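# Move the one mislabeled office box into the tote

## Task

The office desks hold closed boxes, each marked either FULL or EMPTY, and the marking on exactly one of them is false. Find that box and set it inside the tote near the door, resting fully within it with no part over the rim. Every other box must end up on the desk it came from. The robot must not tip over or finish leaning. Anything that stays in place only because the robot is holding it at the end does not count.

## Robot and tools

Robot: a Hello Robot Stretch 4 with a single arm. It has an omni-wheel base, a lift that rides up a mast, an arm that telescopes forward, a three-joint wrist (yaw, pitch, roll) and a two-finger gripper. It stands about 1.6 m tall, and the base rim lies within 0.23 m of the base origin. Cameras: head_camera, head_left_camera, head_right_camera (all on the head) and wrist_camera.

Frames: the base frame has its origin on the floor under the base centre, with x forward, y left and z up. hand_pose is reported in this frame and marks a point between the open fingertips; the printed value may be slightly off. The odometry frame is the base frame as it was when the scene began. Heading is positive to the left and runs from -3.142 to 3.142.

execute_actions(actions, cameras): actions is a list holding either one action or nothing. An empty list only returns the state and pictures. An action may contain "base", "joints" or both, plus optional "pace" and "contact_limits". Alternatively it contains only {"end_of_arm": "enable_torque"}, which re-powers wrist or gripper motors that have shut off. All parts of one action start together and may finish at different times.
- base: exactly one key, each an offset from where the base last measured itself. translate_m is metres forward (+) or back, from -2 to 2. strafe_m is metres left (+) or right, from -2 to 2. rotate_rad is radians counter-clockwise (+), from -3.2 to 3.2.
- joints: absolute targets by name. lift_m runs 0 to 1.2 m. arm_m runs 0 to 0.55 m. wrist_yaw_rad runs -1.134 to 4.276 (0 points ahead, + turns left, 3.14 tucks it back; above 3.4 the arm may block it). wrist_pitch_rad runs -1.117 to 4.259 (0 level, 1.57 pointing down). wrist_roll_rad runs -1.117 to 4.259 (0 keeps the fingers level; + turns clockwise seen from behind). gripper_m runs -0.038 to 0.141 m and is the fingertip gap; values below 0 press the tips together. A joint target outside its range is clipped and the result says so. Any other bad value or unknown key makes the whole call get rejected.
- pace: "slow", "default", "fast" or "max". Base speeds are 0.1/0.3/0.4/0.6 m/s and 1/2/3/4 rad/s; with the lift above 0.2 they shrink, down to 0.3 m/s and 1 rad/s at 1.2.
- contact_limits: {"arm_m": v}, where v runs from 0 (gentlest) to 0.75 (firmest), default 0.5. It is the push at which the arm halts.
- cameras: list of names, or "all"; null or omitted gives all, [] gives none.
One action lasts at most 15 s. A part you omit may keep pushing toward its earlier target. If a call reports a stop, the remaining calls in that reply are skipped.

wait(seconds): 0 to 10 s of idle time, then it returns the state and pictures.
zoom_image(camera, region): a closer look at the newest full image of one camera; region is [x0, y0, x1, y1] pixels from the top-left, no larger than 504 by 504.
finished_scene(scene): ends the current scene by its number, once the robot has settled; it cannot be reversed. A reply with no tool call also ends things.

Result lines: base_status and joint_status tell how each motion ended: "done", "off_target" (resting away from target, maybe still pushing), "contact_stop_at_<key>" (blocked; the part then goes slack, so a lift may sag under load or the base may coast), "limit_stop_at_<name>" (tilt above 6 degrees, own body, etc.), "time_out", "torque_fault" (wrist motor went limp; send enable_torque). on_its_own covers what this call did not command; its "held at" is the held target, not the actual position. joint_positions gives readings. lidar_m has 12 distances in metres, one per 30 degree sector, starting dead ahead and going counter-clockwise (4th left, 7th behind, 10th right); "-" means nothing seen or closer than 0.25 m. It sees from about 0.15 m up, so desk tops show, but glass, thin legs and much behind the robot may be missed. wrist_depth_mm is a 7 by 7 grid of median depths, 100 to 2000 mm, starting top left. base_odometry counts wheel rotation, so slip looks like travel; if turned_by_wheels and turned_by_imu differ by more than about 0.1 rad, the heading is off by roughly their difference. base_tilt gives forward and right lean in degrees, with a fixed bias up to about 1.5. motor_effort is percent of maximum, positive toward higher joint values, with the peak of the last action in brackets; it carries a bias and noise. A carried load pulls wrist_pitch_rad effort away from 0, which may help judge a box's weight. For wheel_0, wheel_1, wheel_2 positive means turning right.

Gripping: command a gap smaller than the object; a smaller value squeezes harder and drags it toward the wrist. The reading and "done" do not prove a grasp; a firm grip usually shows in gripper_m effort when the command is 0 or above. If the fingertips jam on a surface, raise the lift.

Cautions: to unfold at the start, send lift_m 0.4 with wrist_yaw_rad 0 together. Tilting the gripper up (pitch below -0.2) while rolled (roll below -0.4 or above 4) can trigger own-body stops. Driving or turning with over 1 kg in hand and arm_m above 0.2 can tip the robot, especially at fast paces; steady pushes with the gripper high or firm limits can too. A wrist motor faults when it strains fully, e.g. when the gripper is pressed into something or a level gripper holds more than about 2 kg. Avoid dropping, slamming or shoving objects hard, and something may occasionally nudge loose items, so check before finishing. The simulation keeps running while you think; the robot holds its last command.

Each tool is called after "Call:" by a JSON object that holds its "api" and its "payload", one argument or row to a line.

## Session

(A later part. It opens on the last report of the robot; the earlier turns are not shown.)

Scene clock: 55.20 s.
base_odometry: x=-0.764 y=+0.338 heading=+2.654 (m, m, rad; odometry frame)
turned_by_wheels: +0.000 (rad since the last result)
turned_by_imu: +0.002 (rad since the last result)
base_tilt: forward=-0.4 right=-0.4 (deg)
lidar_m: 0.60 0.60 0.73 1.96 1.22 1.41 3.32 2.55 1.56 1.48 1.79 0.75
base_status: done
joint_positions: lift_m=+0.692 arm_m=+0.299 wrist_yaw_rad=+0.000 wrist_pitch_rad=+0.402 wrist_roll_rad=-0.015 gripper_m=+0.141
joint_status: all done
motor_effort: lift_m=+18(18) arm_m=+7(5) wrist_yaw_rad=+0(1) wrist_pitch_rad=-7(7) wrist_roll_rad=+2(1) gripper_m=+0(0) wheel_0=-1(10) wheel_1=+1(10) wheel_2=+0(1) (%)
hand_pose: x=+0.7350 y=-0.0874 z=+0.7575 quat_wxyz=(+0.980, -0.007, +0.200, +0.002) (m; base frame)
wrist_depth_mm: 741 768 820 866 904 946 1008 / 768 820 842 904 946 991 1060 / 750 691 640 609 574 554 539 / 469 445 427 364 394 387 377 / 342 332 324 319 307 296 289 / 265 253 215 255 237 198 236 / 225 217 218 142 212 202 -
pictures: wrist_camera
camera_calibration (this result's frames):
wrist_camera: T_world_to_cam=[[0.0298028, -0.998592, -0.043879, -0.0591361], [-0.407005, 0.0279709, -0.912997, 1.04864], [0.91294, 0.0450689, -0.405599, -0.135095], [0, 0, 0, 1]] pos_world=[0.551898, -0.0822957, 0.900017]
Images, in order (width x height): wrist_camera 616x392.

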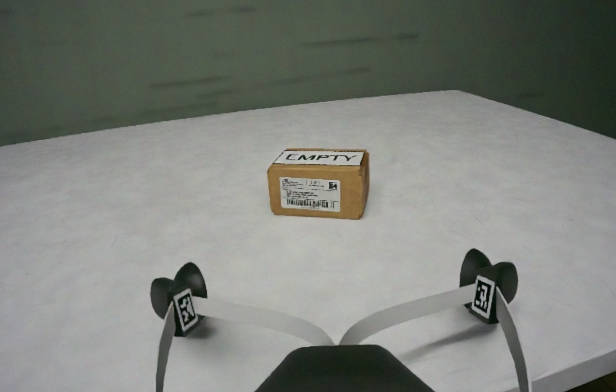

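Call:
{"api": "execute_actions", "payload": {
  "actions": [
    {"base":{"strafe_m":0.011},"joints":{"arm_m":0.472},"pace":"fast"}
  ],
  "cameras": []
}}

Call:
{"api": "execute_actions", "payload": {
  "actions": [
    {"joints":{"gripper_m":0.02}}
  ],
  "cameras": []
}}

Call:
{"api": "execute_actions", "payload": {
  "actions": [
    {"joints":{"lift_m":0.712}}
  ],
  "cameras": ["wrist_camera"]
}}

Scene clock: 57.53 s.
base_odometry: x=-0.769 y=+0.328 heading=+2.654 (m, m, rad; odometry frame)
turned_by_wheels: +0.000 (rad since the last result)
turned_by_imu: +0.001 (rad since the last result)
base_tilt: forward=-0.3 right=-0.4 (deg)
lidar_m: 0.60 0.59 0.73 1.96 1.21 1.41 3.33 2.56 1.58 1.48 1.80 0.70
base_status: done
joint_positions: lift_m=+0.692 arm_m=+0.471 wrist_yaw_rad=+0.000 wrist_pitch_rad=+0.402 wrist_roll_rad=-0.015 gripper_m=+0.141
joint_status: all done
motor_effort: lift_m=+18(18) arm_m=+7(6) wrist_yaw_rad=-1(1) wrist_pitch_rad=-6(6) wrist_roll_rad=+0(0) gripper_m=+1(0) wheel_0=+1(10) wheel_1=+0(13) wheel_2=+0(1) (%)
hand_pose: x=+0.9071 y=-0.0874 z=+0.7575 quat_wxyz=(+0.980, -0.007, +0.200, +0.002) (m; base frame)
wrist_depth_mm: 615 627 668 699 741 778 820 / 627 668 699 741 778 820 878 / 654 676 634 603 574 554 539 / 466 449 433 418 399 387 377 / 340 332 325 226 231 296 289 / 266 252 208 198 191 198 236 / 225 216 218 142 199 202 -
pictures: none
No camera images: the call's "cameras" was empty. Leave "cameras" out to get every camera's image.

Scene clock: 59.73 s.
base_odometry: x=-0.769 y=+0.328 heading=+2.654 (m, m, rad; odometry frame)
turned_by_wheels: +0.000 (rad since the last result)
turned_by_imu: +0.001 (rad since the last result)
base_tilt: forward=-0.2 right=-0.3 (deg)
lidar_m: 0.60 0.59 0.72 1.96 1.21 1.38 3.34 2.56 1.57 1.49 1.80 0.70
base_status: not commanded
joint_positions: lift_m=+0.692 arm_m=+0.471 wrist_yaw_rad=+0.000 wrist_pitch_rad=+0.402 wrist_roll_rad=-0.015 gripper_m=+0.021
joint_status: all done
motor_effort: lift_m=+18(18) arm_m=+8(8) wrist_yaw_rad=-1(0) wrist_pitch_rad=-7(6) wrist_roll_rad=+1(1) gripper_m=-27(29) wheel_0=+1(1) wheel_1=+0(0) wheel_2=+0(0) (%)
hand_pose: x=+0.9071 y=-0.0874 z=+0.7575 quat_wxyz=(+0.980, -0.007, +0.200, +0.002) (m; base frame)
wrist_depth_mm: 609 634 676 707 741 788 820 / 634 668 699 741 778 820 866 / 661 683 640 603 574 554 539 / 462 449 430 415 402 384 377 / 338 330 324 209 209 296 289 / 265 263 182 178 173 175 238 / 224 208 208 152 179 204 -
pictures: none
No camera images: the call's "cameras" was empty. Leave "cameras" out to get every camera's image.

Scene clock: 60.53 s.
base_odometry: x=-0.769 y=+0.328 heading=+2.654 (m, m, rad; odometry frame)
turned_by_wheels: +0.000 (rad since the last result)
turned_by_imu: +0.000 (rad since the last result)
base_tilt: forward=-0.3 right=-0.3 (deg)
lidar_m: 0.61 0.60 0.73 1.95 1.20 1.40 3.33 2.54 1.56 1.49 1.79 0.69
base_status: not commanded
joint_positions: lift_m=+0.712 arm_m=+0.471 wrist_yaw_rad=+0.000 wrist_pitch_rad=+0.402 wrist_roll_rad=-0.015 gripper_m=+0.021
joint_status: all done
motor_effort: lift_m=+24(27) arm_m=+8(8) wrist_yaw_rad=-1(0) wrist_pitch_rad=-6(6) wrist_roll_rad=-1(1) gripper_m=-28(28) wheel_0=+1(0) wheel_1=+0(0) wheel_2=+0(0) (%)
hand_pose: x=+0.9071 y=-0.0874 z=+0.7770 quat_wxyz=(+0.980, -0.007, +0.200, +0.002) (m; base frame)
wrist_depth_mm: 609 634 661 707 741 778 831 / 634 661 707 741 788 831 866 / 668 691 715 668 640 615 603 / 517 496 480 459 442 427 415 / 377 370 357 209 210 330 322 / 294 291 183 178 172 175 260 / 249 231 230 152 179 226 -
pictures: wrist_camera
camera_calibration (this result's frames):
wrist_camera: T_world_to_cam=[[0.0299924, -0.998587, -0.0438757, -0.0635328], [-0.406913, 0.0278955, -0.913041, 1.13638], [0.912975, 0.0452379, -0.405501, -0.284328], [0, 0, 0, 1]] pos_world=[0.723897, -0.0822805, 0.919479]
Images, in order (width x height): wrist_camera 616x392.

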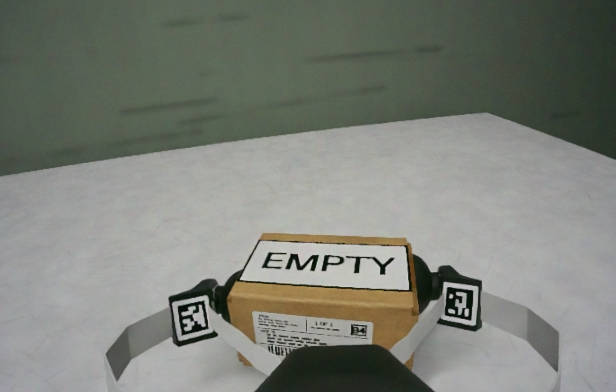

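Call:
{"api": "execute_actions", "payload": {
  "actions": [
    {"joints":{"lift_m":0.692}}
  ],
  "cameras": []
}}

Call:
{"api": "execute_actions", "payload": {
  "actions": [
    {"joints":{"gripper_m":0.141}}
  ],
  "cameras": []
}}

Call:
{"api": "execute_actions", "payload": {
  "actions": [
    {"joints":{"arm_m":0.1},"pace":"fast"}
  ],
  "cameras": []
}}

Call:
{"api": "execute_actions", "payload": {
  "actions": [
    {"base":{"rotate_rad":-2.93},"joints":{"arm_m":0},"pace":"fast"}
  ],
  "cameras": []
}}

Call:
{"api": "execute_actions", "payload": {
  "actions": [
    {"base":{"translate_m":1.9},"joints":{"lift_m":0.97},"pace":"max"}
  ],
  "cameras": ["head_camera","wrist_camera"]
}}

Scene clock: 63.20 s.
base_odometry: x=-0.769 y=+0.328 heading=+2.654 (m, m, rad; odometry frame)
turned_by_wheels: +0.000 (rad since the last result)
turned_by_imu: +0.001 (rad since the last result)
base_tilt: forward=-0.3 right=-0.2 (deg)
lidar_m: 0.60 0.62 0.73 1.96 1.20 1.38 3.34 2.56 1.54 1.49 1.79 0.72
base_status: not commanded
joint_positions: lift_m=+0.692 arm_m=+0.471 wrist_yaw_rad=+0.000 wrist_pitch_rad=+0.402 wrist_roll_rad=-0.015 gripper_m=+0.021
joint_status: all done
motor_effort: lift_m=+17(22) arm_m=+7(8) wrist_yaw_rad=+0(0) wrist_pitch_rad=-6(6) wrist_roll_rad=+2(1) gripper_m=-27(27) wheel_0=+1(1) wheel_1=+0(0) wheel_2=+0(0) (%)
hand_pose: x=+0.9071 y=-0.0874 z=+0.7576 quat_wxyz=(+0.980, -0.007, +0.200, +0.002) (m; base frame)
wrist_depth_mm: 609 627 668 699 741 778 831 / 634 668 699 732 778 809 866 / 661 676 640 603 569 549 539 / 466 445 433 415 404 387 375 / 338 332 324 209 209 297 289 / 265 263 182 178 173 175 237 / 224 208 208 152 179 204 -
pictures: none
No camera images: the call's "cameras" was empty. Leave "cameras" out to get every camera's image.

Scene clock: 65.40 s.
base_odometry: x=-0.769 y=+0.328 heading=+2.654 (m, m, rad; odometry frame)
turned_by_wheels: +0.000 (rad since the last result)
turned_by_imu: +0.001 (rad since the last result)
base_tilt: forward=-0.3 right=-0.3 (deg)
lidar_m: 0.61 0.61 0.71 1.95 1.21 1.38 3.32 2.56 1.57 1.48 1.79 0.73
base_status: not commanded
joint_positions: lift_m=+0.692 arm_m=+0.471 wrist_yaw_rad=+0.000 wrist_pitch_rad=+0.402 wrist_roll_rad=-0.015 gripper_m=+0.141
joint_status: all done
motor_effort: lift_m=+17(17) arm_m=+7(8) wrist_yaw_rad=+0(0) wrist_pitch_rad=-6(7) wrist_roll_rad=+3(2) gripper_m=+2(27) wheel_0=+1(0) wheel_1=+0(0) wheel_2=+0(0) (%)
hand_pose: x=+0.9071 y=-0.0874 z=+0.7576 quat_wxyz=(+0.980, -0.007, +0.200, +0.002) (m; base frame)
wrist_depth_mm: 609 634 668 699 741 778 820 / 634 661 707 732 778 820 866 / 668 676 640 603 574 554 539 / 466 445 430 415 399 387 377 / 340 332 324 225 231 296 289 / 265 253 207 198 191 198 236 / 225 216 218 142 199 201 -
pictures: none
No camera images: the call's "cameras" was empty. Leave "cameras" out to get every camera's image.

Scene clock: 67.27 s.
base_odometry: x=-0.769 y=+0.328 heading=+2.654 (m, m, rad; odometry frame)
turned_by_wheels: +0.000 (rad since the last result)
turned_by_imu: +0.001 (rad since the last result)
base_tilt: forward=-0.3 right=-0.2 (deg)
lidar_m: 0.61 0.61 0.71 1.97 1.22 1.39 3.34 2.54 1.56 1.49 1.79 0.71
base_status: not commanded
joint_positions: lift_m=+0.692 arm_m=+0.101 wrist_yaw_rad=+0.000 wrist_pitch_rad=+0.402 wrist_roll_rad=-0.015 gripper_m=+0.141
joint_status: all done
motor_effort: lift_m=+16(17) arm_m=-7(8) wrist_yaw_rad=+1(1) wrist_pitch_rad=-7(6) wrist_roll_rad=-2(2) gripper_m=+2(1) wheel_0=+0(0) wheel_1=+0(0) wheel_2=+0(0) (%)
hand_pose: x=+0.5377 y=-0.0875 z=+0.7575 quat_wxyz=(+0.980, -0.007, +0.200, +0.001) (m; base frame)
wrist_depth_mm: 878 931 991 1025 1078 1138 1205 / 931 976 1025 1060 1078 1182 1281 / 750 691 640 539 569 559 539 / 473 455 433 418 404 392 407 / 342 334 342 351 1366 891 1464 / 1160 1182 215 904 1160 198 1182 / 1138 1118 1098 142 1060 976 1008
pictures: none
No camera images: the call's "cameras" was empty. Leave "cameras" out to get every camera's image.

Scene clock: 69.70 s.
base_odometry: x=-0.769 y=+0.329 heading=-0.277 (m, m, rad; odometry frame)
turned_by_wheels: -2.930 (rad since the last result)
turned_by_imu: -2.931 (rad since the last result)
base_tilt: forward=-0.3 right=-0.4 (deg)
lidar_m: 2.52 1.63 1.58 1.50 0.91 0.65 0.63 0.62 0.85 1.19 1.21 1.58
base_status: done
joint_positions: lift_m=+0.692 arm_m=+0.001 wrist_yaw_rad=+0.000 wrist_pitch_rad=+0.402 wrist_roll_rad=-0.015 gripper_m=+0.141
joint_status: all done
motor_effort: lift_m=+21(20) arm_m=-7(6) wrist_yaw_rad=+1(1) wrist_pitch_rad=-6(6) wrist_roll_rad=+1(1) gripper_m=-1(1) wheel_0=+1(8) wheel_1=+0(8) wheel_2=-1(6) (%)
hand_pose: x=+0.4377 y=-0.0874 z=+0.7573 quat_wxyz=(+0.980, -0.007, +0.200, +0.001) (m; base frame)
wrist_depth_mm: - - - - - - - / - - - - - - - / - - - - - - - / - - - - - - 1921 / 1708 1708 1661 1576 1537 1499 1464 / 1366 1281 215 1281 1205 198 1182 / 1138 1098 1118 142 1078 1025 1025
pictures: none
No camera images: the call's "cameras" was empty. Leave "cameras" out to get every camera's image.

Scene clock: 75.47 s.
base_odometry: x=+1.059 y=-0.190 heading=-0.277 (m, m, rad; odometry frame)
turned_by_wheels: +0.000 (rad since the last result)
turned_by_imu: +0.001 (rad since the last result)
base_tilt: forward=-0.3 right=-0.4 (deg)
lidar_m: 0.62 0.66 0.87 1.85 1.33 2.16 2.95 1.62 1.12 1.07 1.92 0.67
base_status: done
joint_positions: lift_m=+0.970 arm_m=+0.001 wrist_yaw_rad=+0.000 wrist_pitch_rad=+0.402 wrist_roll_rad=-0.015 gripper_m=+0.141
joint_status: all done
motor_effort: lift_m=+22(28) arm_m=-7(7) wrist_yaw_rad=+0(1) wrist_pitch_rad=-6(5) wrist_roll_rad=+2(1) gripper_m=+1(2) wheel_0=+0(7) wheel_1=-1(8) wheel_2=+0(11) (%)
hand_pose: x=+0.4376 y=-0.0874 z=+1.0351 quat_wxyz=(+0.980, -0.007, +0.200, +0.002) (m; base frame)
wrist_depth_mm: 1060 1060 1078 1078 1078 1098 1078 / 1118 1138 1160 1138 1138 1138 1138 / 866 878 820 778 654 715 691 / 603 574 554 535 517 496 480 / 488 477 459 455 1397 442 1430 / 1464 1499 215 1464 1464 198 1464 / 1430 1430 1464 142 1366 1255 1308
pictures: head_camera, wrist_camera
camera_calibration (this result's frames):
wrist_camera: T_world_to_cam=[[0.0298784, -0.99859, -0.0438757, -0.0381072], [-0.406901, 0.0279423, -0.913045, 1.1811], [0.912984, 0.0451333, -0.405492, 0.248904], [0, 0, 0, 1]] pos_world=[0.254483, -0.0822899, 1.17765]
Images, in order (width x height): head_camera 420x560, wrist_camera 616x392.

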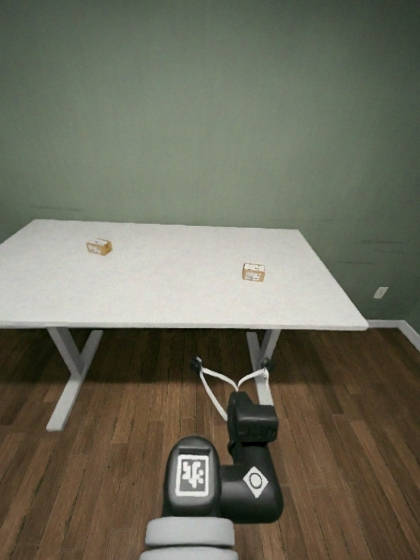

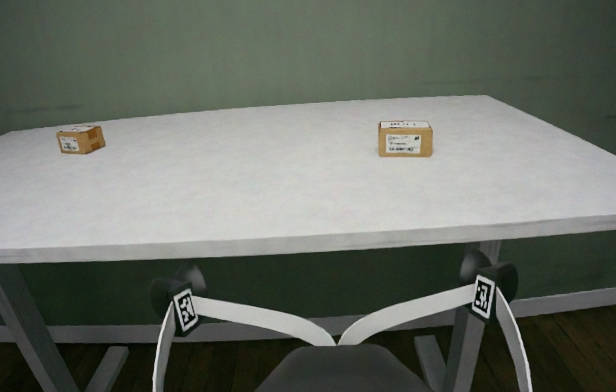

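Call:
{"api": "execute_actions", "payload": {
  "actions": [
    {"base":{"rotate_rad":-0.15},"joints":{"arm_m":0.36,"lift_m":0.922},"pace":"fast"}
  ],
  "cameras": ["wrist_camera"]
}}

Scene clock: 78.03 s.
base_odometry: x=+1.059 y=-0.190 heading=-0.427 (m, m, rad; odometry frame)
turned_by_wheels: -0.150 (rad since the last result)
turned_by_imu: -0.149 (rad since the last result)
base_tilt: forward=-0.3 right=-0.3 (deg)
lidar_m: 0.62 0.63 0.79 1.86 1.30 1.51 3.31 2.53 1.19 1.05 1.87 0.69
base_status: done
joint_positions: lift_m=+0.922 arm_m=+0.359 wrist_yaw_rad=+0.000 wrist_pitch_rad=+0.402 wrist_roll_rad=-0.015 gripper_m=+0.141
joint_status: all done
motor_effort: lift_m=+17(19) arm_m=+8(8) wrist_yaw_rad=+0(1) wrist_pitch_rad=-6(6) wrist_roll_rad=-1(0) gripper_m=+2(1) wheel_0=+1(4) wheel_1=-1(4) wheel_2=-1(5) (%)
hand_pose: x=+0.7951 y=-0.0874 z=+0.9876 quat_wxyz=(+0.980, -0.007, +0.200, +0.002) (m; base frame)
wrist_depth_mm: 723 741 768 798 831 854 878 / 750 778 809 831 854 904 931 / 768 691 640 603 574 554 960 / 469 449 433 324 377 389 377 / 336 332 325 319 307 296 289 / 266 253 216 255 237 198 235 / 225 216 220 142 212 202 -
pictures: wrist_camera
camera_calibration (this result's frames):
wrist_camera: T_world_to_cam=[[0.0299885, -0.998587, -0.0438717, -0.0509361], [-0.406782, 0.0278999, -0.913099, 1.28309], [0.913033, 0.0452287, -0.405371, -0.0968602], [0, 0, 0, 1]] pos_world=[0.611903, -0.0822813, 1.13009]
Images, in order (width x height): wrist_camera 616x392.

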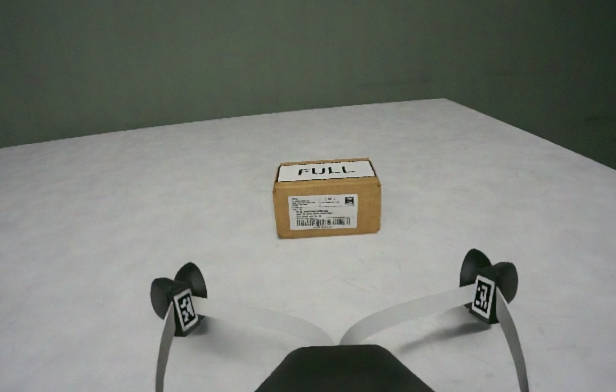

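Call:
{"api": "execute_actions", "payload": {
  "actions": [
    {"joints":{"arm_m":0.495},"pace":"fast"}
  ],
  "cameras": []
}}

Call:
{"api": "execute_actions", "payload": {
  "actions": [
    {"joints":{"gripper_m":0.02}}
  ],
  "cameras": []
}}

Call:
{"api": "execute_actions", "payload": {
  "actions": [
    {"joints":{"lift_m":0.942}}
  ],
  "cameras": ["wrist_camera"]
}}

Scene clock: 80.47 s.
base_odometry: x=+1.059 y=-0.190 heading=-0.427 (m, m, rad; odometry frame)
turned_by_wheels: +0.000 (rad since the last result)
turned_by_imu: +0.001 (rad since the last result)
base_tilt: forward=-0.2 right=-0.3 (deg)
lidar_m: 0.62 0.63 0.78 1.83 1.30 1.53 3.30 2.51 1.18 1.06 1.87 0.73
base_status: not commanded
joint_positions: lift_m=+0.922 arm_m=+0.494 wrist_yaw_rad=+0.000 wrist_pitch_rad=+0.402 wrist_roll_rad=-0.015 gripper_m=+0.141
joint_status: all done
motor_effort: lift_m=+17(17) arm_m=+7(7) wrist_yaw_rad=+0(0) wrist_pitch_rad=-6(6) wrist_roll_rad=+0(2) gripper_m=-1(2) wheel_0=+0(0) wheel_1=-1(1) wheel_2=-1(1) (%)
hand_pose: x=+0.9301 y=-0.0874 z=+0.9876 quat_wxyz=(+0.980, -0.007, +0.200, +0.002) (m; base frame)
wrist_depth_mm: 603 627 647 676 699 732 750 / 634 654 691 715 741 768 798 / 668 691 640 603 574 554 831 / 466 449 430 415 402 387 377 / 338 332 322 224 243 296 290 / 265 252 199 197 196 198 235 / 224 216 215 142 208 202 -
pictures: none
No camera images: the call's "cameras" was empty. Leave "cameras" out to get every camera's image.

Scene clock: 82.67 s.
base_odometry: x=+1.059 y=-0.190 heading=-0.427 (m, m, rad; odometry frame)
turned_by_wheels: +0.000 (rad since the last result)
turned_by_imu: +0.001 (rad since the last result)
base_tilt: forward=-0.2 right=-0.2 (deg)
lidar_m: 0.63 0.63 0.80 1.86 1.27 1.49 3.30 2.51 1.19 1.05 1.89 0.70
base_status: not commanded
joint_positions: lift_m=+0.922 arm_m=+0.494 wrist_yaw_rad=+0.000 wrist_pitch_rad=+0.405 wrist_roll_rad=-0.015 gripper_m=+0.021
joint_status: all done
motor_effort: lift_m=+17(17) arm_m=+8(8) wrist_yaw_rad=+0(0) wrist_pitch_rad=-12(13) wrist_roll_rad=+0(1) gripper_m=-28(25) wheel_0=+1(1) wheel_1=-1(1) wheel_2=-1(0) (%)
hand_pose: x=+0.9298 y=-0.0874 z=+0.9869 quat_wxyz=(+0.980, -0.007, +0.201, +0.002) (m; base frame)
wrist_depth_mm: 609 621 654 676 707 723 759 / 634 661 691 707 741 778 798 / 668 676 627 591 564 544 831 / 459 442 427 407 394 379 370 / 334 327 320 210 207 294 286 / 263 260 179 178 178 173 239 / 222 207 212 157 184 202 -
pictures: none
No camera images: the call's "cameras" was empty. Leave "cameras" out to get every camera's image.

Scene clock: 83.47 s.
base_odometry: x=+1.059 y=-0.190 heading=-0.427 (m, m, rad; odometry frame)
turned_by_wheels: +0.000 (rad since the last result)
turned_by_imu: +0.000 (rad since the last result)
base_tilt: forward=-0.3 right=-0.3 (deg)
lidar_m: 0.63 0.63 0.77 1.85 1.29 1.51 3.31 2.53 1.18 1.06 1.88 0.71
base_status: not commanded
joint_positions: lift_m=+0.942 arm_m=+0.494 wrist_yaw_rad=+0.000 wrist_pitch_rad=+0.405 wrist_roll_rad=-0.015 gripper_m=+0.021
joint_status: all done
motor_effort: lift_m=+25(23) arm_m=+7(8) wrist_yaw_rad=-1(0) wrist_pitch_rad=-13(14) wrist_roll_rad=+3(1) gripper_m=-28(29) wheel_0=+1(1) wheel_1=+0(0) wheel_2=+0(0) (%)
hand_pose: x=+0.9298 y=-0.0874 z=+1.0062 quat_wxyz=(+0.980, -0.007, +0.201, +0.002) (m; base frame)
wrist_depth_mm: 615 621 654 676 707 723 759 / 634 661 683 715 741 778 798 / 668 683 707 661 627 609 854 / 512 492 469 459 439 424 410 / 373 366 355 211 206 327 319 / 291 289 179 178 178 173 260 / 248 230 236 157 184 224 -
pictures: wrist_camera
camera_calibration (this result's frames):
wrist_camera: T_world_to_cam=[[0.0298981, -0.998586, -0.0439519, -0.0539867], [-0.409251, 0.0278876, -0.911996, 1.35607], [0.911932, 0.0452542, -0.407838, -0.208795], [0, 0, 0, 1]] pos_world=[0.746993, -0.082279, 1.1492]
Images, in order (width x height): wrist_camera 616x392.

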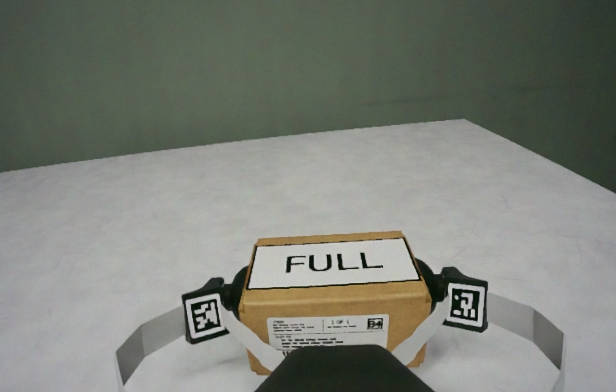

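Call:
{"api": "execute_actions", "payload": {
  "actions": [
    {"joints":{"lift_m":0.922}}
  ],
  "cameras": []
}}

Call:
{"api": "execute_actions", "payload": {
  "actions": [
    {"joints":{"gripper_m":0.141}}
  ],
  "cameras": []
}}

Call:
{"api": "execute_actions", "payload": {
  "actions": [
    {"joints":{"arm_m":0.38},"pace":"fast"}
  ],
  "cameras": []
}}

Call:
{"api": "execute_actions", "payload": {
  "actions": [
    {"base":{"strafe_m":0.72},"pace":"fast"}
  ],
  "cameras": ["wrist_camera","head_left_camera"]
}}

Scene clock: 85.57 s.
base_odometry: x=+1.059 y=-0.190 heading=-0.427 (m, m, rad; odometry frame)
turned_by_wheels: +0.000 (rad since the last result)
turned_by_imu: +0.001 (rad since the last result)
base_tilt: forward=-0.4 right=-0.4 (deg)
lidar_m: 0.63 0.64 0.78 1.85 1.30 1.51 3.32 2.53 1.19 1.06 1.88 0.72
base_status: not commanded
joint_positions: lift_m=+0.922 arm_m=+0.494 wrist_yaw_rad=+0.000 wrist_pitch_rad=+0.405 wrist_roll_rad=-0.015 gripper_m=+0.021
joint_status: all done
motor_effort: lift_m=+18(25) arm_m=+7(7) wrist_yaw_rad=+0(0) wrist_pitch_rad=-13(13) wrist_roll_rad=+1(1) gripper_m=-27(30) wheel_0=+1(1) wheel_1=+0(1) wheel_2=-1(0) (%)
hand_pose: x=+0.9298 y=-0.0874 z=+0.9868 quat_wxyz=(+0.980, -0.007, +0.201, +0.002) (m; base frame)
wrist_depth_mm: 615 634 654 676 699 732 750 / 640 668 683 707 741 768 788 / 668 683 627 591 564 539 831 / 459 442 424 410 394 382 370 / 332 329 319 211 207 293 285 / 263 259 179 178 178 173 239 / 222 206 212 157 183 201 -
pictures: none
No camera images: the call's "cameras" was empty. Leave "cameras" out to get every camera's image.

Scene clock: 87.77 s.
base_odometry: x=+1.059 y=-0.190 heading=-0.427 (m, m, rad; odometry frame)
turned_by_wheels: +0.000 (rad since the last result)
turned_by_imu: +0.001 (rad since the last result)
base_tilt: forward=-0.3 right=-0.3 (deg)
lidar_m: 0.63 0.63 0.80 1.86 1.29 1.54 3.30 2.53 1.18 1.05 1.88 0.70
base_status: not commanded
joint_positions: lift_m=+0.922 arm_m=+0.494 wrist_yaw_rad=+0.000 wrist_pitch_rad=+0.403 wrist_roll_rad=-0.015 gripper_m=+0.141
joint_status: all done
motor_effort: lift_m=+18(18) arm_m=+8(8) wrist_yaw_rad=+0(0) wrist_pitch_rad=-7(13) wrist_roll_rad=+2(0) gripper_m=+1(27) wheel_0=+1(1) wheel_1=-1(1) wheel_2=+0(0) (%)
hand_pose: x=+0.9300 y=-0.0874 z=+0.9874 quat_wxyz=(+0.980, -0.007, +0.200, +0.002) (m; base frame)
wrist_depth_mm: 615 627 654 676 699 723 750 / 634 661 683 715 732 768 798 / 676 683 634 603 574 554 831 / 466 445 430 415 402 387 377 / 336 330 324 225 233 296 289 / 264 253 199 197 195 198 235 / 224 216 215 142 209 201 -
pictures: none
No camera images: the call's "cameras" was empty. Leave "cameras" out to get every camera's image.

Scene clock: 88.93 s.
base_odometry: x=+1.059 y=-0.190 heading=-0.427 (m, m, rad; odometry frame)
turned_by_wheels: +0.000 (rad since the last result)
turned_by_imu: +0.000 (rad since the last result)
base_tilt: forward=-0.3 right=-0.2 (deg)
lidar_m: 0.63 0.64 0.79 1.85 1.29 1.51 3.32 2.53 1.16 1.06 1.88 0.71
base_status: not commanded
joint_positions: lift_m=+0.922 arm_m=+0.381 wrist_yaw_rad=+0.000 wrist_pitch_rad=+0.402 wrist_roll_rad=-0.015 gripper_m=+0.141
joint_status: all done
motor_effort: lift_m=+18(18) arm_m=-8(8) wrist_yaw_rad=+1(0) wrist_pitch_rad=-6(7) wrist_roll_rad=+2(1) gripper_m=+2(1) wheel_0=+1(1) wheel_1=+0(0) wheel_2=+0(0) (%)
hand_pose: x=+0.8177 y=-0.0875 z=+0.9875 quat_wxyz=(+0.980, -0.007, +0.200, +0.001) (m; base frame)
wrist_depth_mm: 707 723 750 778 798 842 866 / 732 759 788 809 842 878 917 / 741 691 640 603 574 554 946 / 466 449 430 304 373 387 375 / 340 334 325 306 306 297 290 / 265 253 214 255 237 198 236 / 224 216 218 142 211 202 -
pictures: none
No camera images: the call's "cameras" was empty. Leave "cameras" out to get every camera's image.

Scene clock: 92.20 s.
base_odometry: x=+1.357 y=+0.466 heading=-0.427 (m, m, rad; odometry frame)
turned_by_wheels: +0.000 (rad since the last result)
turned_by_imu: +0.000 (rad since the last result)
base_tilt: forward=-0.3 right=-0.4 (deg)
lidar_m: 0.51 0.52 1.32 1.14 1.16 1.43 2.02 2.65 2.02 1.79 0.92 0.57
base_status: done
joint_positions: lift_m=+0.922 arm_m=+0.381 wrist_yaw_rad=+0.000 wrist_pitch_rad=+0.402 wrist_roll_rad=-0.015 gripper_m=+0.141
joint_status: not commanded
motor_effort: lift_m=+18(18) arm_m=-7(7) wrist_yaw_rad=+1(1) wrist_pitch_rad=-6(6) wrist_roll_rad=+0(1) gripper_m=+0(2) wheel_0=+1(9) wheel_1=-1(12) wheel_2=+0(0) (%)
hand_pose: x=+0.8177 y=-0.0874 z=+0.9874 quat_wxyz=(+0.980, -0.007, +0.200, +0.001) (m; base frame)
wrist_depth_mm: 585 603 627 647 668 691 723 / 609 634 654 683 715 750 759 / 640 654 640 603 574 554 539 / 466 445 430 349 379 387 375 / 340 332 325 317 307 296 289 / 266 253 215 255 236 198 236 / 224 216 218 142 212 201 -
pictures: head_left_camera, wrist_camera
camera_calibration (this result's frames):
wrist_camera: T_world_to_cam=[[0.0296762, -0.998596, -0.0438805, -0.0514358], [-0.407042, 0.0280218, -0.91298, 1.29225], [0.912927, 0.044955, -0.405639, -0.117199], [0, 0, 0, 1]] pos_world=[0.634519, -0.082306, 1.13]
Images, in order (width x height): head_left_camera 420x672, wrist_camera 616x392.

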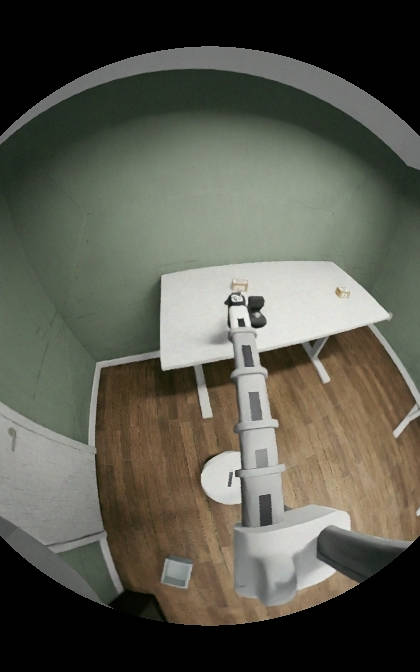

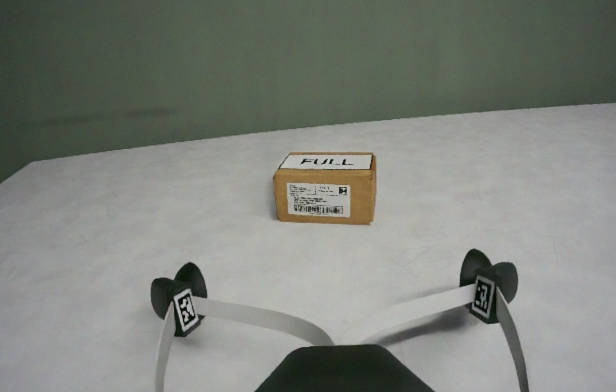

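Call:
{"api": "execute_actions", "payload": {
  "actions": [
    {"base":{"strafe_m":0.005},"joints":{"arm_m":0.54},"pace":"fast"}
  ],
  "cameras": []
}}

Call:
{"api": "execute_actions", "payload": {
  "actions": [
    {"joints":{"gripper_m":0.03}}
  ],
  "cameras": []
}}

Call:
{"api": "execute_actions", "payload": {
  "actions": [
    {"joints":{"lift_m":0.96,"arm_m":0},"pace":"fast"}
  ],
  "cameras": []
}}

Call:
{"api": "execute_actions", "payload": {
  "actions": [
    {"base":{"rotate_rad":2.79},"pace":"fast"}
  ],
  "cameras": []
}}

Call:
{"api": "execute_actions", "payload": {
  "actions": [
    {"base":{"translate_m":0.4},"joints":{"arm_m":0.2,"lift_m":0.4,"wrist_pitch_rad":1.3},"pace":"fast"}
  ],
  "cameras": ["head_camera","wrist_camera"]
}}

Scene clock: 97.10 s.
base_odometry: x=+1.359 y=+0.470 heading=-0.427 (m, m, rad; odometry frame)
turned_by_wheels: +0.000 (rad since the last result)
turned_by_imu: +0.002 (rad since the last result)
base_tilt: forward=-0.3 right=-0.3 (deg)
lidar_m: 0.51 0.52 1.30 1.14 1.16 0.84 2.02 2.64 2.03 1.79 0.91 0.58
base_status: done
joint_positions: lift_m=+0.922 arm_m=+0.539 wrist_yaw_rad=+0.000 wrist_pitch_rad=+0.402 wrist_roll_rad=-0.015 gripper_m=+0.141
joint_status: all done
motor_effort: lift_m=+18(18) arm_m=+7(8) wrist_yaw_rad=+0(2) wrist_pitch_rad=-5(7) wrist_roll_rad=+1(0) gripper_m=+0(1) wheel_0=-1(7) wheel_1=+2(5) wheel_2=+0(1) (%)
hand_pose: x=+0.9751 y=-0.0874 z=+0.9875 quat_wxyz=(+0.980, -0.007, +0.200, +0.002) (m; base frame)
wrist_depth_mm: 455 469 484 504 525 549 564 / 477 492 517 535 554 574 597 / 504 521 544 559 580 554 539 / 469 449 430 413 399 387 377 / 336 332 324 225 230 296 289 / 265 252 207 200 192 197 235 / 224 216 218 142 204 201 -
pictures: none
No camera images: the call's "cameras" was empty. Leave "cameras" out to get every camera's image.

Scene clock: 99.20 s.
base_odometry: x=+1.359 y=+0.470 heading=-0.427 (m, m, rad; odometry frame)
turned_by_wheels: +0.000 (rad since the last result)
turned_by_imu: +0.001 (rad since the last result)
base_tilt: forward=-0.3 right=-0.4 (deg)
lidar_m: 0.49 0.51 1.31 1.13 1.15 0.86 2.01 2.66 2.02 1.79 0.91 0.56
base_status: not commanded
joint_positions: lift_m=+0.922 arm_m=+0.539 wrist_yaw_rad=+0.000 wrist_pitch_rad=+0.402 wrist_roll_rad=-0.015 gripper_m=+0.031
joint_status: all done
motor_effort: lift_m=+18(18) arm_m=+7(7) wrist_yaw_rad=+0(1) wrist_pitch_rad=-6(7) wrist_roll_rad=+1(1) gripper_m=-26(26) wheel_0=+0(1) wheel_1=+2(2) wheel_2=-1(0) (%)
hand_pose: x=+0.9751 y=-0.0874 z=+0.9875 quat_wxyz=(+0.980, -0.007, +0.200, +0.002) (m; base frame)
wrist_depth_mm: 455 469 488 508 525 544 569 / 477 492 512 530 554 574 597 / 500 525 549 559 569 554 535 / 462 449 427 413 399 387 375 / 338 332 325 211 211 297 289 / 265 262 185 183 177 178 238 / 224 207 211 158 185 203 -
pictures: none
No camera images: the call's "cameras" was empty. Leave "cameras" out to get every camera's image.

Scene clock: 101.37 s.
base_odometry: x=+1.359 y=+0.470 heading=-0.427 (m, m, rad; odometry frame)
turned_by_wheels: +0.000 (rad since the last result)
turned_by_imu: +0.001 (rad since the last result)
base_tilt: forward=-0.3 right=-0.3 (deg)
lidar_m: 0.49 0.49 1.32 1.13 1.15 0.86 2.04 2.66 2.02 1.78 0.89 0.56
base_status: not commanded
joint_positions: lift_m=+0.960 arm_m=+0.001 wrist_yaw_rad=+0.000 wrist_pitch_rad=+0.403 wrist_roll_rad=-0.015 gripper_m=+0.031
joint_status: all done
motor_effort: lift_m=+24(29) arm_m=-7(6) wrist_yaw_rad=+1(1) wrist_pitch_rad=-7(7) wrist_roll_rad=+0(0) gripper_m=-25(23) wheel_0=-1(0) wheel_1=+2(2) wheel_2=+0(0) (%)
hand_pose: x=+0.4376 y=-0.0875 z=+1.0249 quat_wxyz=(+0.980, -0.007, +0.200, +0.001) (m; base frame)
wrist_depth_mm: 891 917 946 976 1025 1060 1098 / 931 960 991 1025 1060 1098 1138 / 960 854 788 750 715 676 661 / 1008 554 530 508 492 473 459 / 418 407 399 211 211 368 379 / 325 325 185 183 177 178 1499 / 1255 1281 842 158 185 1336 1281
pictures: none
No camera images: the call's "cameras" was empty. Leave "cameras" out to get every camera's image.

Scene clock: 104.27 s.
base_odometry: x=+1.359 y=+0.470 heading=+2.363 (m, m, rad; odometry frame)
turned_by_wheels: +2.790 (rad since the last result)
turned_by_imu: +2.793 (rad since the last result)
base_tilt: forward=-0.3 right=-0.3 (deg)
lidar_m: 0.87 2.63 2.73 1.88 1.80 0.76 0.53 0.50 0.52 1.20 1.12 1.19
base_status: done
joint_positions: lift_m=+0.960 arm_m=+0.001 wrist_yaw_rad=+0.000 wrist_pitch_rad=+0.403 wrist_roll_rad=-0.015 gripper_m=+0.031
joint_status: not commanded
motor_effort: lift_m=+24(24) arm_m=-7(7) wrist_yaw_rad=+0(0) wrist_pitch_rad=-7(7) wrist_roll_rad=+1(1) gripper_m=-26(25) wheel_0=-1(5) wheel_1=-1(7) wheel_2=-1(6) (%)
hand_pose: x=+0.4376 y=-0.0874 z=+1.0249 quat_wxyz=(+0.980, -0.007, +0.200, +0.002) (m; base frame)
wrist_depth_mm: - - - 1576 1160 991 831 / - - - 1756 1229 1042 866 / - - - 1576 1281 1098 904 / - - - - 1397 1138 946 / - - - 211 211 1182 991 / 1708 1708 185 183 177 178 976 / 1499 1336 1366 157 185 1281 976
pictures: none
No camera images: the call's "cameras" was empty. Leave "cameras" out to get every camera's image.

Scene clock: 106.83 s.
base_odometry: x=+1.074 y=+0.751 heading=+2.363 (m, m, rad; odometry frame)
turned_by_wheels: +0.000 (rad since the last result)
turned_by_imu: +0.001 (rad since the last result)
base_tilt: forward=-0.3 right=-0.4 (deg)
lidar_m: 0.44 2.29 2.41 2.12 1.98 1.27 0.88 0.84 1.41 0.99 0.93 0.50
base_status: done
joint_positions: lift_m=+0.400 arm_m=+0.199 wrist_yaw_rad=+0.000 wrist_pitch_rad=+1.301 wrist_roll_rad=-0.015 gripper_m=+0.031
joint_status: all done
motor_effort: lift_m=+18(22) arm_m=+7(8) wrist_yaw_rad=+0(1) wrist_pitch_rad=-1(4) wrist_roll_rad=-1(1) gripper_m=-26(26) wheel_0=+0(4) wheel_1=+0(5) wheel_2=+1(7) (%)
hand_pose: x=+0.4466 y=-0.0874 z=+0.3004 quat_wxyz=(+0.796, -0.006, +0.605, +0.005) (m; base frame)
wrist_depth_mm: 634 634 615 603 603 591 580 / 615 597 512 539 574 564 564 / 591 580 564 559 549 549 544 / 564 559 544 539 530 525 517 / 544 535 525 211 211 508 500 / 525 521 185 183 176 178 488 / 508 500 492 158 185 477 -
pictures: head_camera, wrist_camera
camera_calibration (this result's frames):
wrist_camera: T_world_to_cam=[[-0.0156469, -0.998595, -0.0506307, -0.0482638], [-0.967739, 0.0278596, -0.250408, 0.565348], [0.251467, 0.0450793, -0.966816, 0.406883], [0, 0, 0, 1]] pos_world=[0.444037, -0.0822884, 0.532505]
Images, in order (width x height): head_camera 420x560, wrist_camera 616x392.

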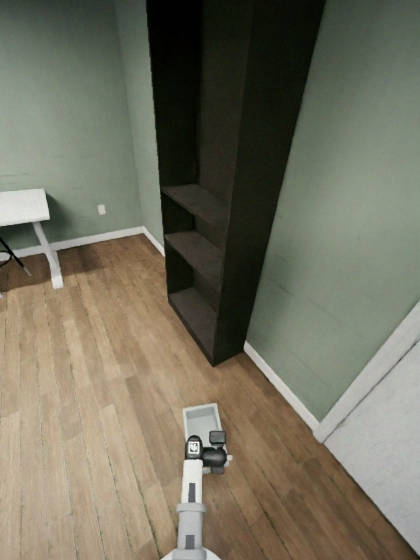

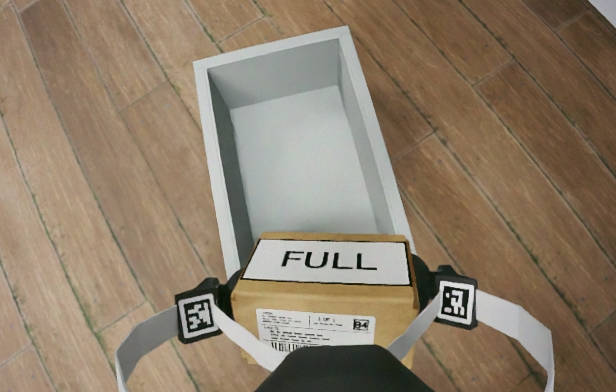

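Call:
{"api": "execute_actions", "payload": {
  "actions": [
    {"base":{"strafe_m":0.045},"joints":{"arm_m":0.43,"wrist_pitch_rad":1.57,"wrist_roll_rad":1.37,"lift_m":0.29}}
  ],
  "cameras": ["wrist_camera","head_camera"]
}}

Scene clock: 109.63 s.
base_odometry: x=+1.042 y=+0.719 heading=+2.363 (m, m, rad; odometry frame)
turned_by_wheels: +0.000 (rad since the last result)
turned_by_imu: +0.001 (rad since the last result)
base_tilt: forward=-0.3 right=-0.3 (deg)
lidar_m: 0.42 2.28 2.35 2.05 1.93 1.29 0.89 0.86 1.47 1.03 0.98 0.47
base_status: done
joint_positions: lift_m=+0.290 arm_m=+0.429 wrist_yaw_rad=+0.000 wrist_pitch_rad=+1.570 wrist_roll_rad=+1.370 gripper_m=+0.031
joint_status: all done
motor_effort: lift_m=+16(17) arm_m=+7(5) wrist_yaw_rad=+0(1) wrist_pitch_rad=+1(1) wrist_roll_rad=+3(8) gripper_m=-25(28) wheel_0=+0(6) wheel_1=+0(7) wheel_2=+0(2) (%)
hand_pose: x=+0.5999 y=-0.0874 z=+0.1800 quat_wxyz=(+0.548, +0.447, +0.547, -0.447) (m; base frame)
wrist_depth_mm: 404 402 399 399 392 392 389 / 407 404 399 397 397 392 387 / 407 404 324 349 301 277 392 / 410 407 399 394 394 325 392 / 410 407 399 211 211 329 392 / 410 410 185 182 177 178 392 / 413 291 290 158 185 282 -
pictures: head_camera, wrist_camera
camera_calibration (this result's frames):
wrist_camera: T_world_to_cam=[[-0.9866, -0.156671, -0.0455401, 0.603155], [-0.157569, 0.987365, 0.0168174, 0.233267], [0.0423299, 0.0237677, -0.998821, 0.381297], [0, 0, 0, 1]] pos_world=[0.615688, -0.144885, 0.404393]
Images, in order (width x height): head_camera 420x560, wrist_camera 616x392.

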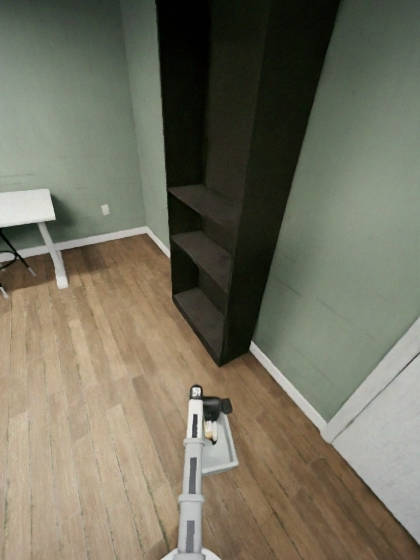

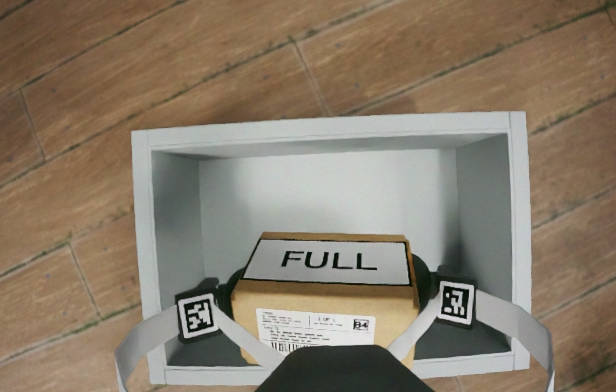

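Call:
{"api": "execute_actions", "payload": {
  "actions": [
    {"base":{"strafe_m":-0.022},"joints":{"lift_m":0.155}}
  ],
  "cameras": []
}}

Call:
{"api": "execute_actions", "payload": {
  "actions": [
    {"joints":{"gripper_m":0.12}}
  ],
  "cameras": []
}}

Call:
{"api": "execute_actions", "payload": {
  "actions": [
    {"joints":{"lift_m":0.3},"pace":"fast"}
  ],
  "cameras": ["wrist_camera"]
}}

Call:
{"api": "finished_scene", "payload": {
  "scene": 2
}}

Scene clock: 112.63 s.
base_odometry: x=+1.058 y=+0.735 heading=+2.363 (m, m, rad; odometry frame)
turned_by_wheels: +0.000 (rad since the last result)
turned_by_imu: +0.001 (rad since the last result)
base_tilt: forward=-0.4 right=-0.4 (deg)
lidar_m: 0.46 2.28 2.36 2.09 1.96 1.25 0.90 0.86 1.46 1.02 0.95 0.50
base_status: done
joint_positions: lift_m=+0.155 arm_m=+0.429 wrist_yaw_rad=+0.000 wrist_pitch_rad=+1.570 wrist_roll_rad=+1.370 gripper_m=+0.031
joint_status: all done
motor_effort: lift_m=+17(16) arm_m=+8(7) wrist_yaw_rad=+0(0) wrist_pitch_rad=+1(2) wrist_roll_rad=+3(1) gripper_m=-24(25) wheel_0=+0(7) wheel_1=+0(6) wheel_2=-1(1) (%)
hand_pose: x=+0.5999 y=-0.0874 z=+0.0450 quat_wxyz=(+0.548, +0.447, +0.547, -0.447) (m; base frame)
wrist_depth_mm: 271 268 267 265 263 260 258 / 271 268 267 264 264 260 259 / 151 150 148 147 146 145 187 / 180 243 265 264 262 259 221 / 178 256 267 212 211 260 223 / 174 231 185 182 177 178 224 / 175 213 268 158 185 260 -
pictures: none
No camera images: the call's "cameras" was empty. Leave "cameras" out to get every camera's image.

Scene clock: 114.40 s.
base_odometry: x=+1.058 y=+0.735 heading=+2.363 (m, m, rad; odometry frame)
turned_by_wheels: +0.000 (rad since the last result)
turned_by_imu: +0.001 (rad since the last result)
base_tilt: forward=-0.4 right=-0.3 (deg)
lidar_m: 0.46 2.30 2.37 2.09 1.96 1.29 0.89 0.83 1.43 1.01 0.95 0.51
base_status: not commanded
joint_positions: lift_m=+0.155 arm_m=+0.429 wrist_yaw_rad=+0.000 wrist_pitch_rad=+1.570 wrist_roll_rad=+1.370 gripper_m=+0.120
joint_status: all done
motor_effort: lift_m=+17(17) arm_m=+8(7) wrist_yaw_rad=+1(0) wrist_pitch_rad=+0(0) wrist_roll_rad=+2(3) gripper_m=+0(25) wheel_0=-1(1) wheel_1=-1(1) wheel_2=+0(0) (%)
hand_pose: x=+0.5998 y=-0.0874 z=+0.0450 quat_wxyz=(+0.548, +0.447, +0.547, -0.447) (m; base frame)
wrist_depth_mm: 270 268 265 265 262 260 258 / 271 270 267 266 263 260 259 / 151 150 148 147 146 145 187 / 180 243 266 263 262 259 221 / 178 257 266 216 232 260 223 / 175 250 200 205 204 216 230 / 176 227 267 144 263 263 -
pictures: none
No camera images: the call's "cameras" was empty. Leave "cameras" out to get every camera's image.

Scene clock: 115.77 s.
base_odometry: x=+1.058 y=+0.735 heading=+2.363 (m, m, rad; odometry frame)
turned_by_wheels: +0.000 (rad since the last result)
turned_by_imu: +0.001 (rad since the last result)
base_tilt: forward=-0.3 right=-0.3 (deg)
lidar_m: 0.42 2.28 2.38 2.08 1.96 1.27 0.90 0.86 1.47 1.01 0.95 0.52
base_status: not commanded
joint_positions: lift_m=+0.300 arm_m=+0.429 wrist_yaw_rad=+0.000 wrist_pitch_rad=+1.570 wrist_roll_rad=+1.370 gripper_m=+0.120
joint_status: all done
motor_effort: lift_m=+24(28) arm_m=+8(7) wrist_yaw_rad=+1(1) wrist_pitch_rad=+0(1) wrist_roll_rad=+2(2) gripper_m=+0(1) wheel_0=-1(0) wheel_1=-1(1) wheel_2=-1(0) (%)
hand_pose: x=+0.5998 y=-0.0874 z=+0.1894 quat_wxyz=(+0.548, +0.447, +0.547, -0.447) (m; base frame)
wrist_depth_mm: 415 413 407 404 404 402 397 / 415 415 413 407 402 404 397 / 418 415 413 407 402 402 399 / 415 415 407 404 402 343 399 / 418 415 410 349 404 297 402 / 421 418 200 407 402 216 402 / 421 418 338 144 336 309 404
pictures: wrist_camera
camera_calibration (this result's frames):
wrist_camera: T_world_to_cam=[[-0.986662, -0.156368, -0.0452527, 0.603499], [-0.157261, 0.987413, 0.0168633, 0.232905], [0.0420463, 0.0237548, -0.998833, 0.390858], [0, 0, 0, 1]] pos_world=[0.615642, -0.14489, 0.413784]
Images, in order (width x height): wrist_camera 616x392.

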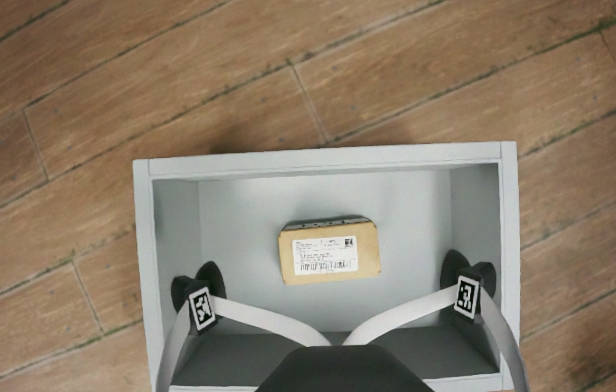

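The scene is finished: the task was done.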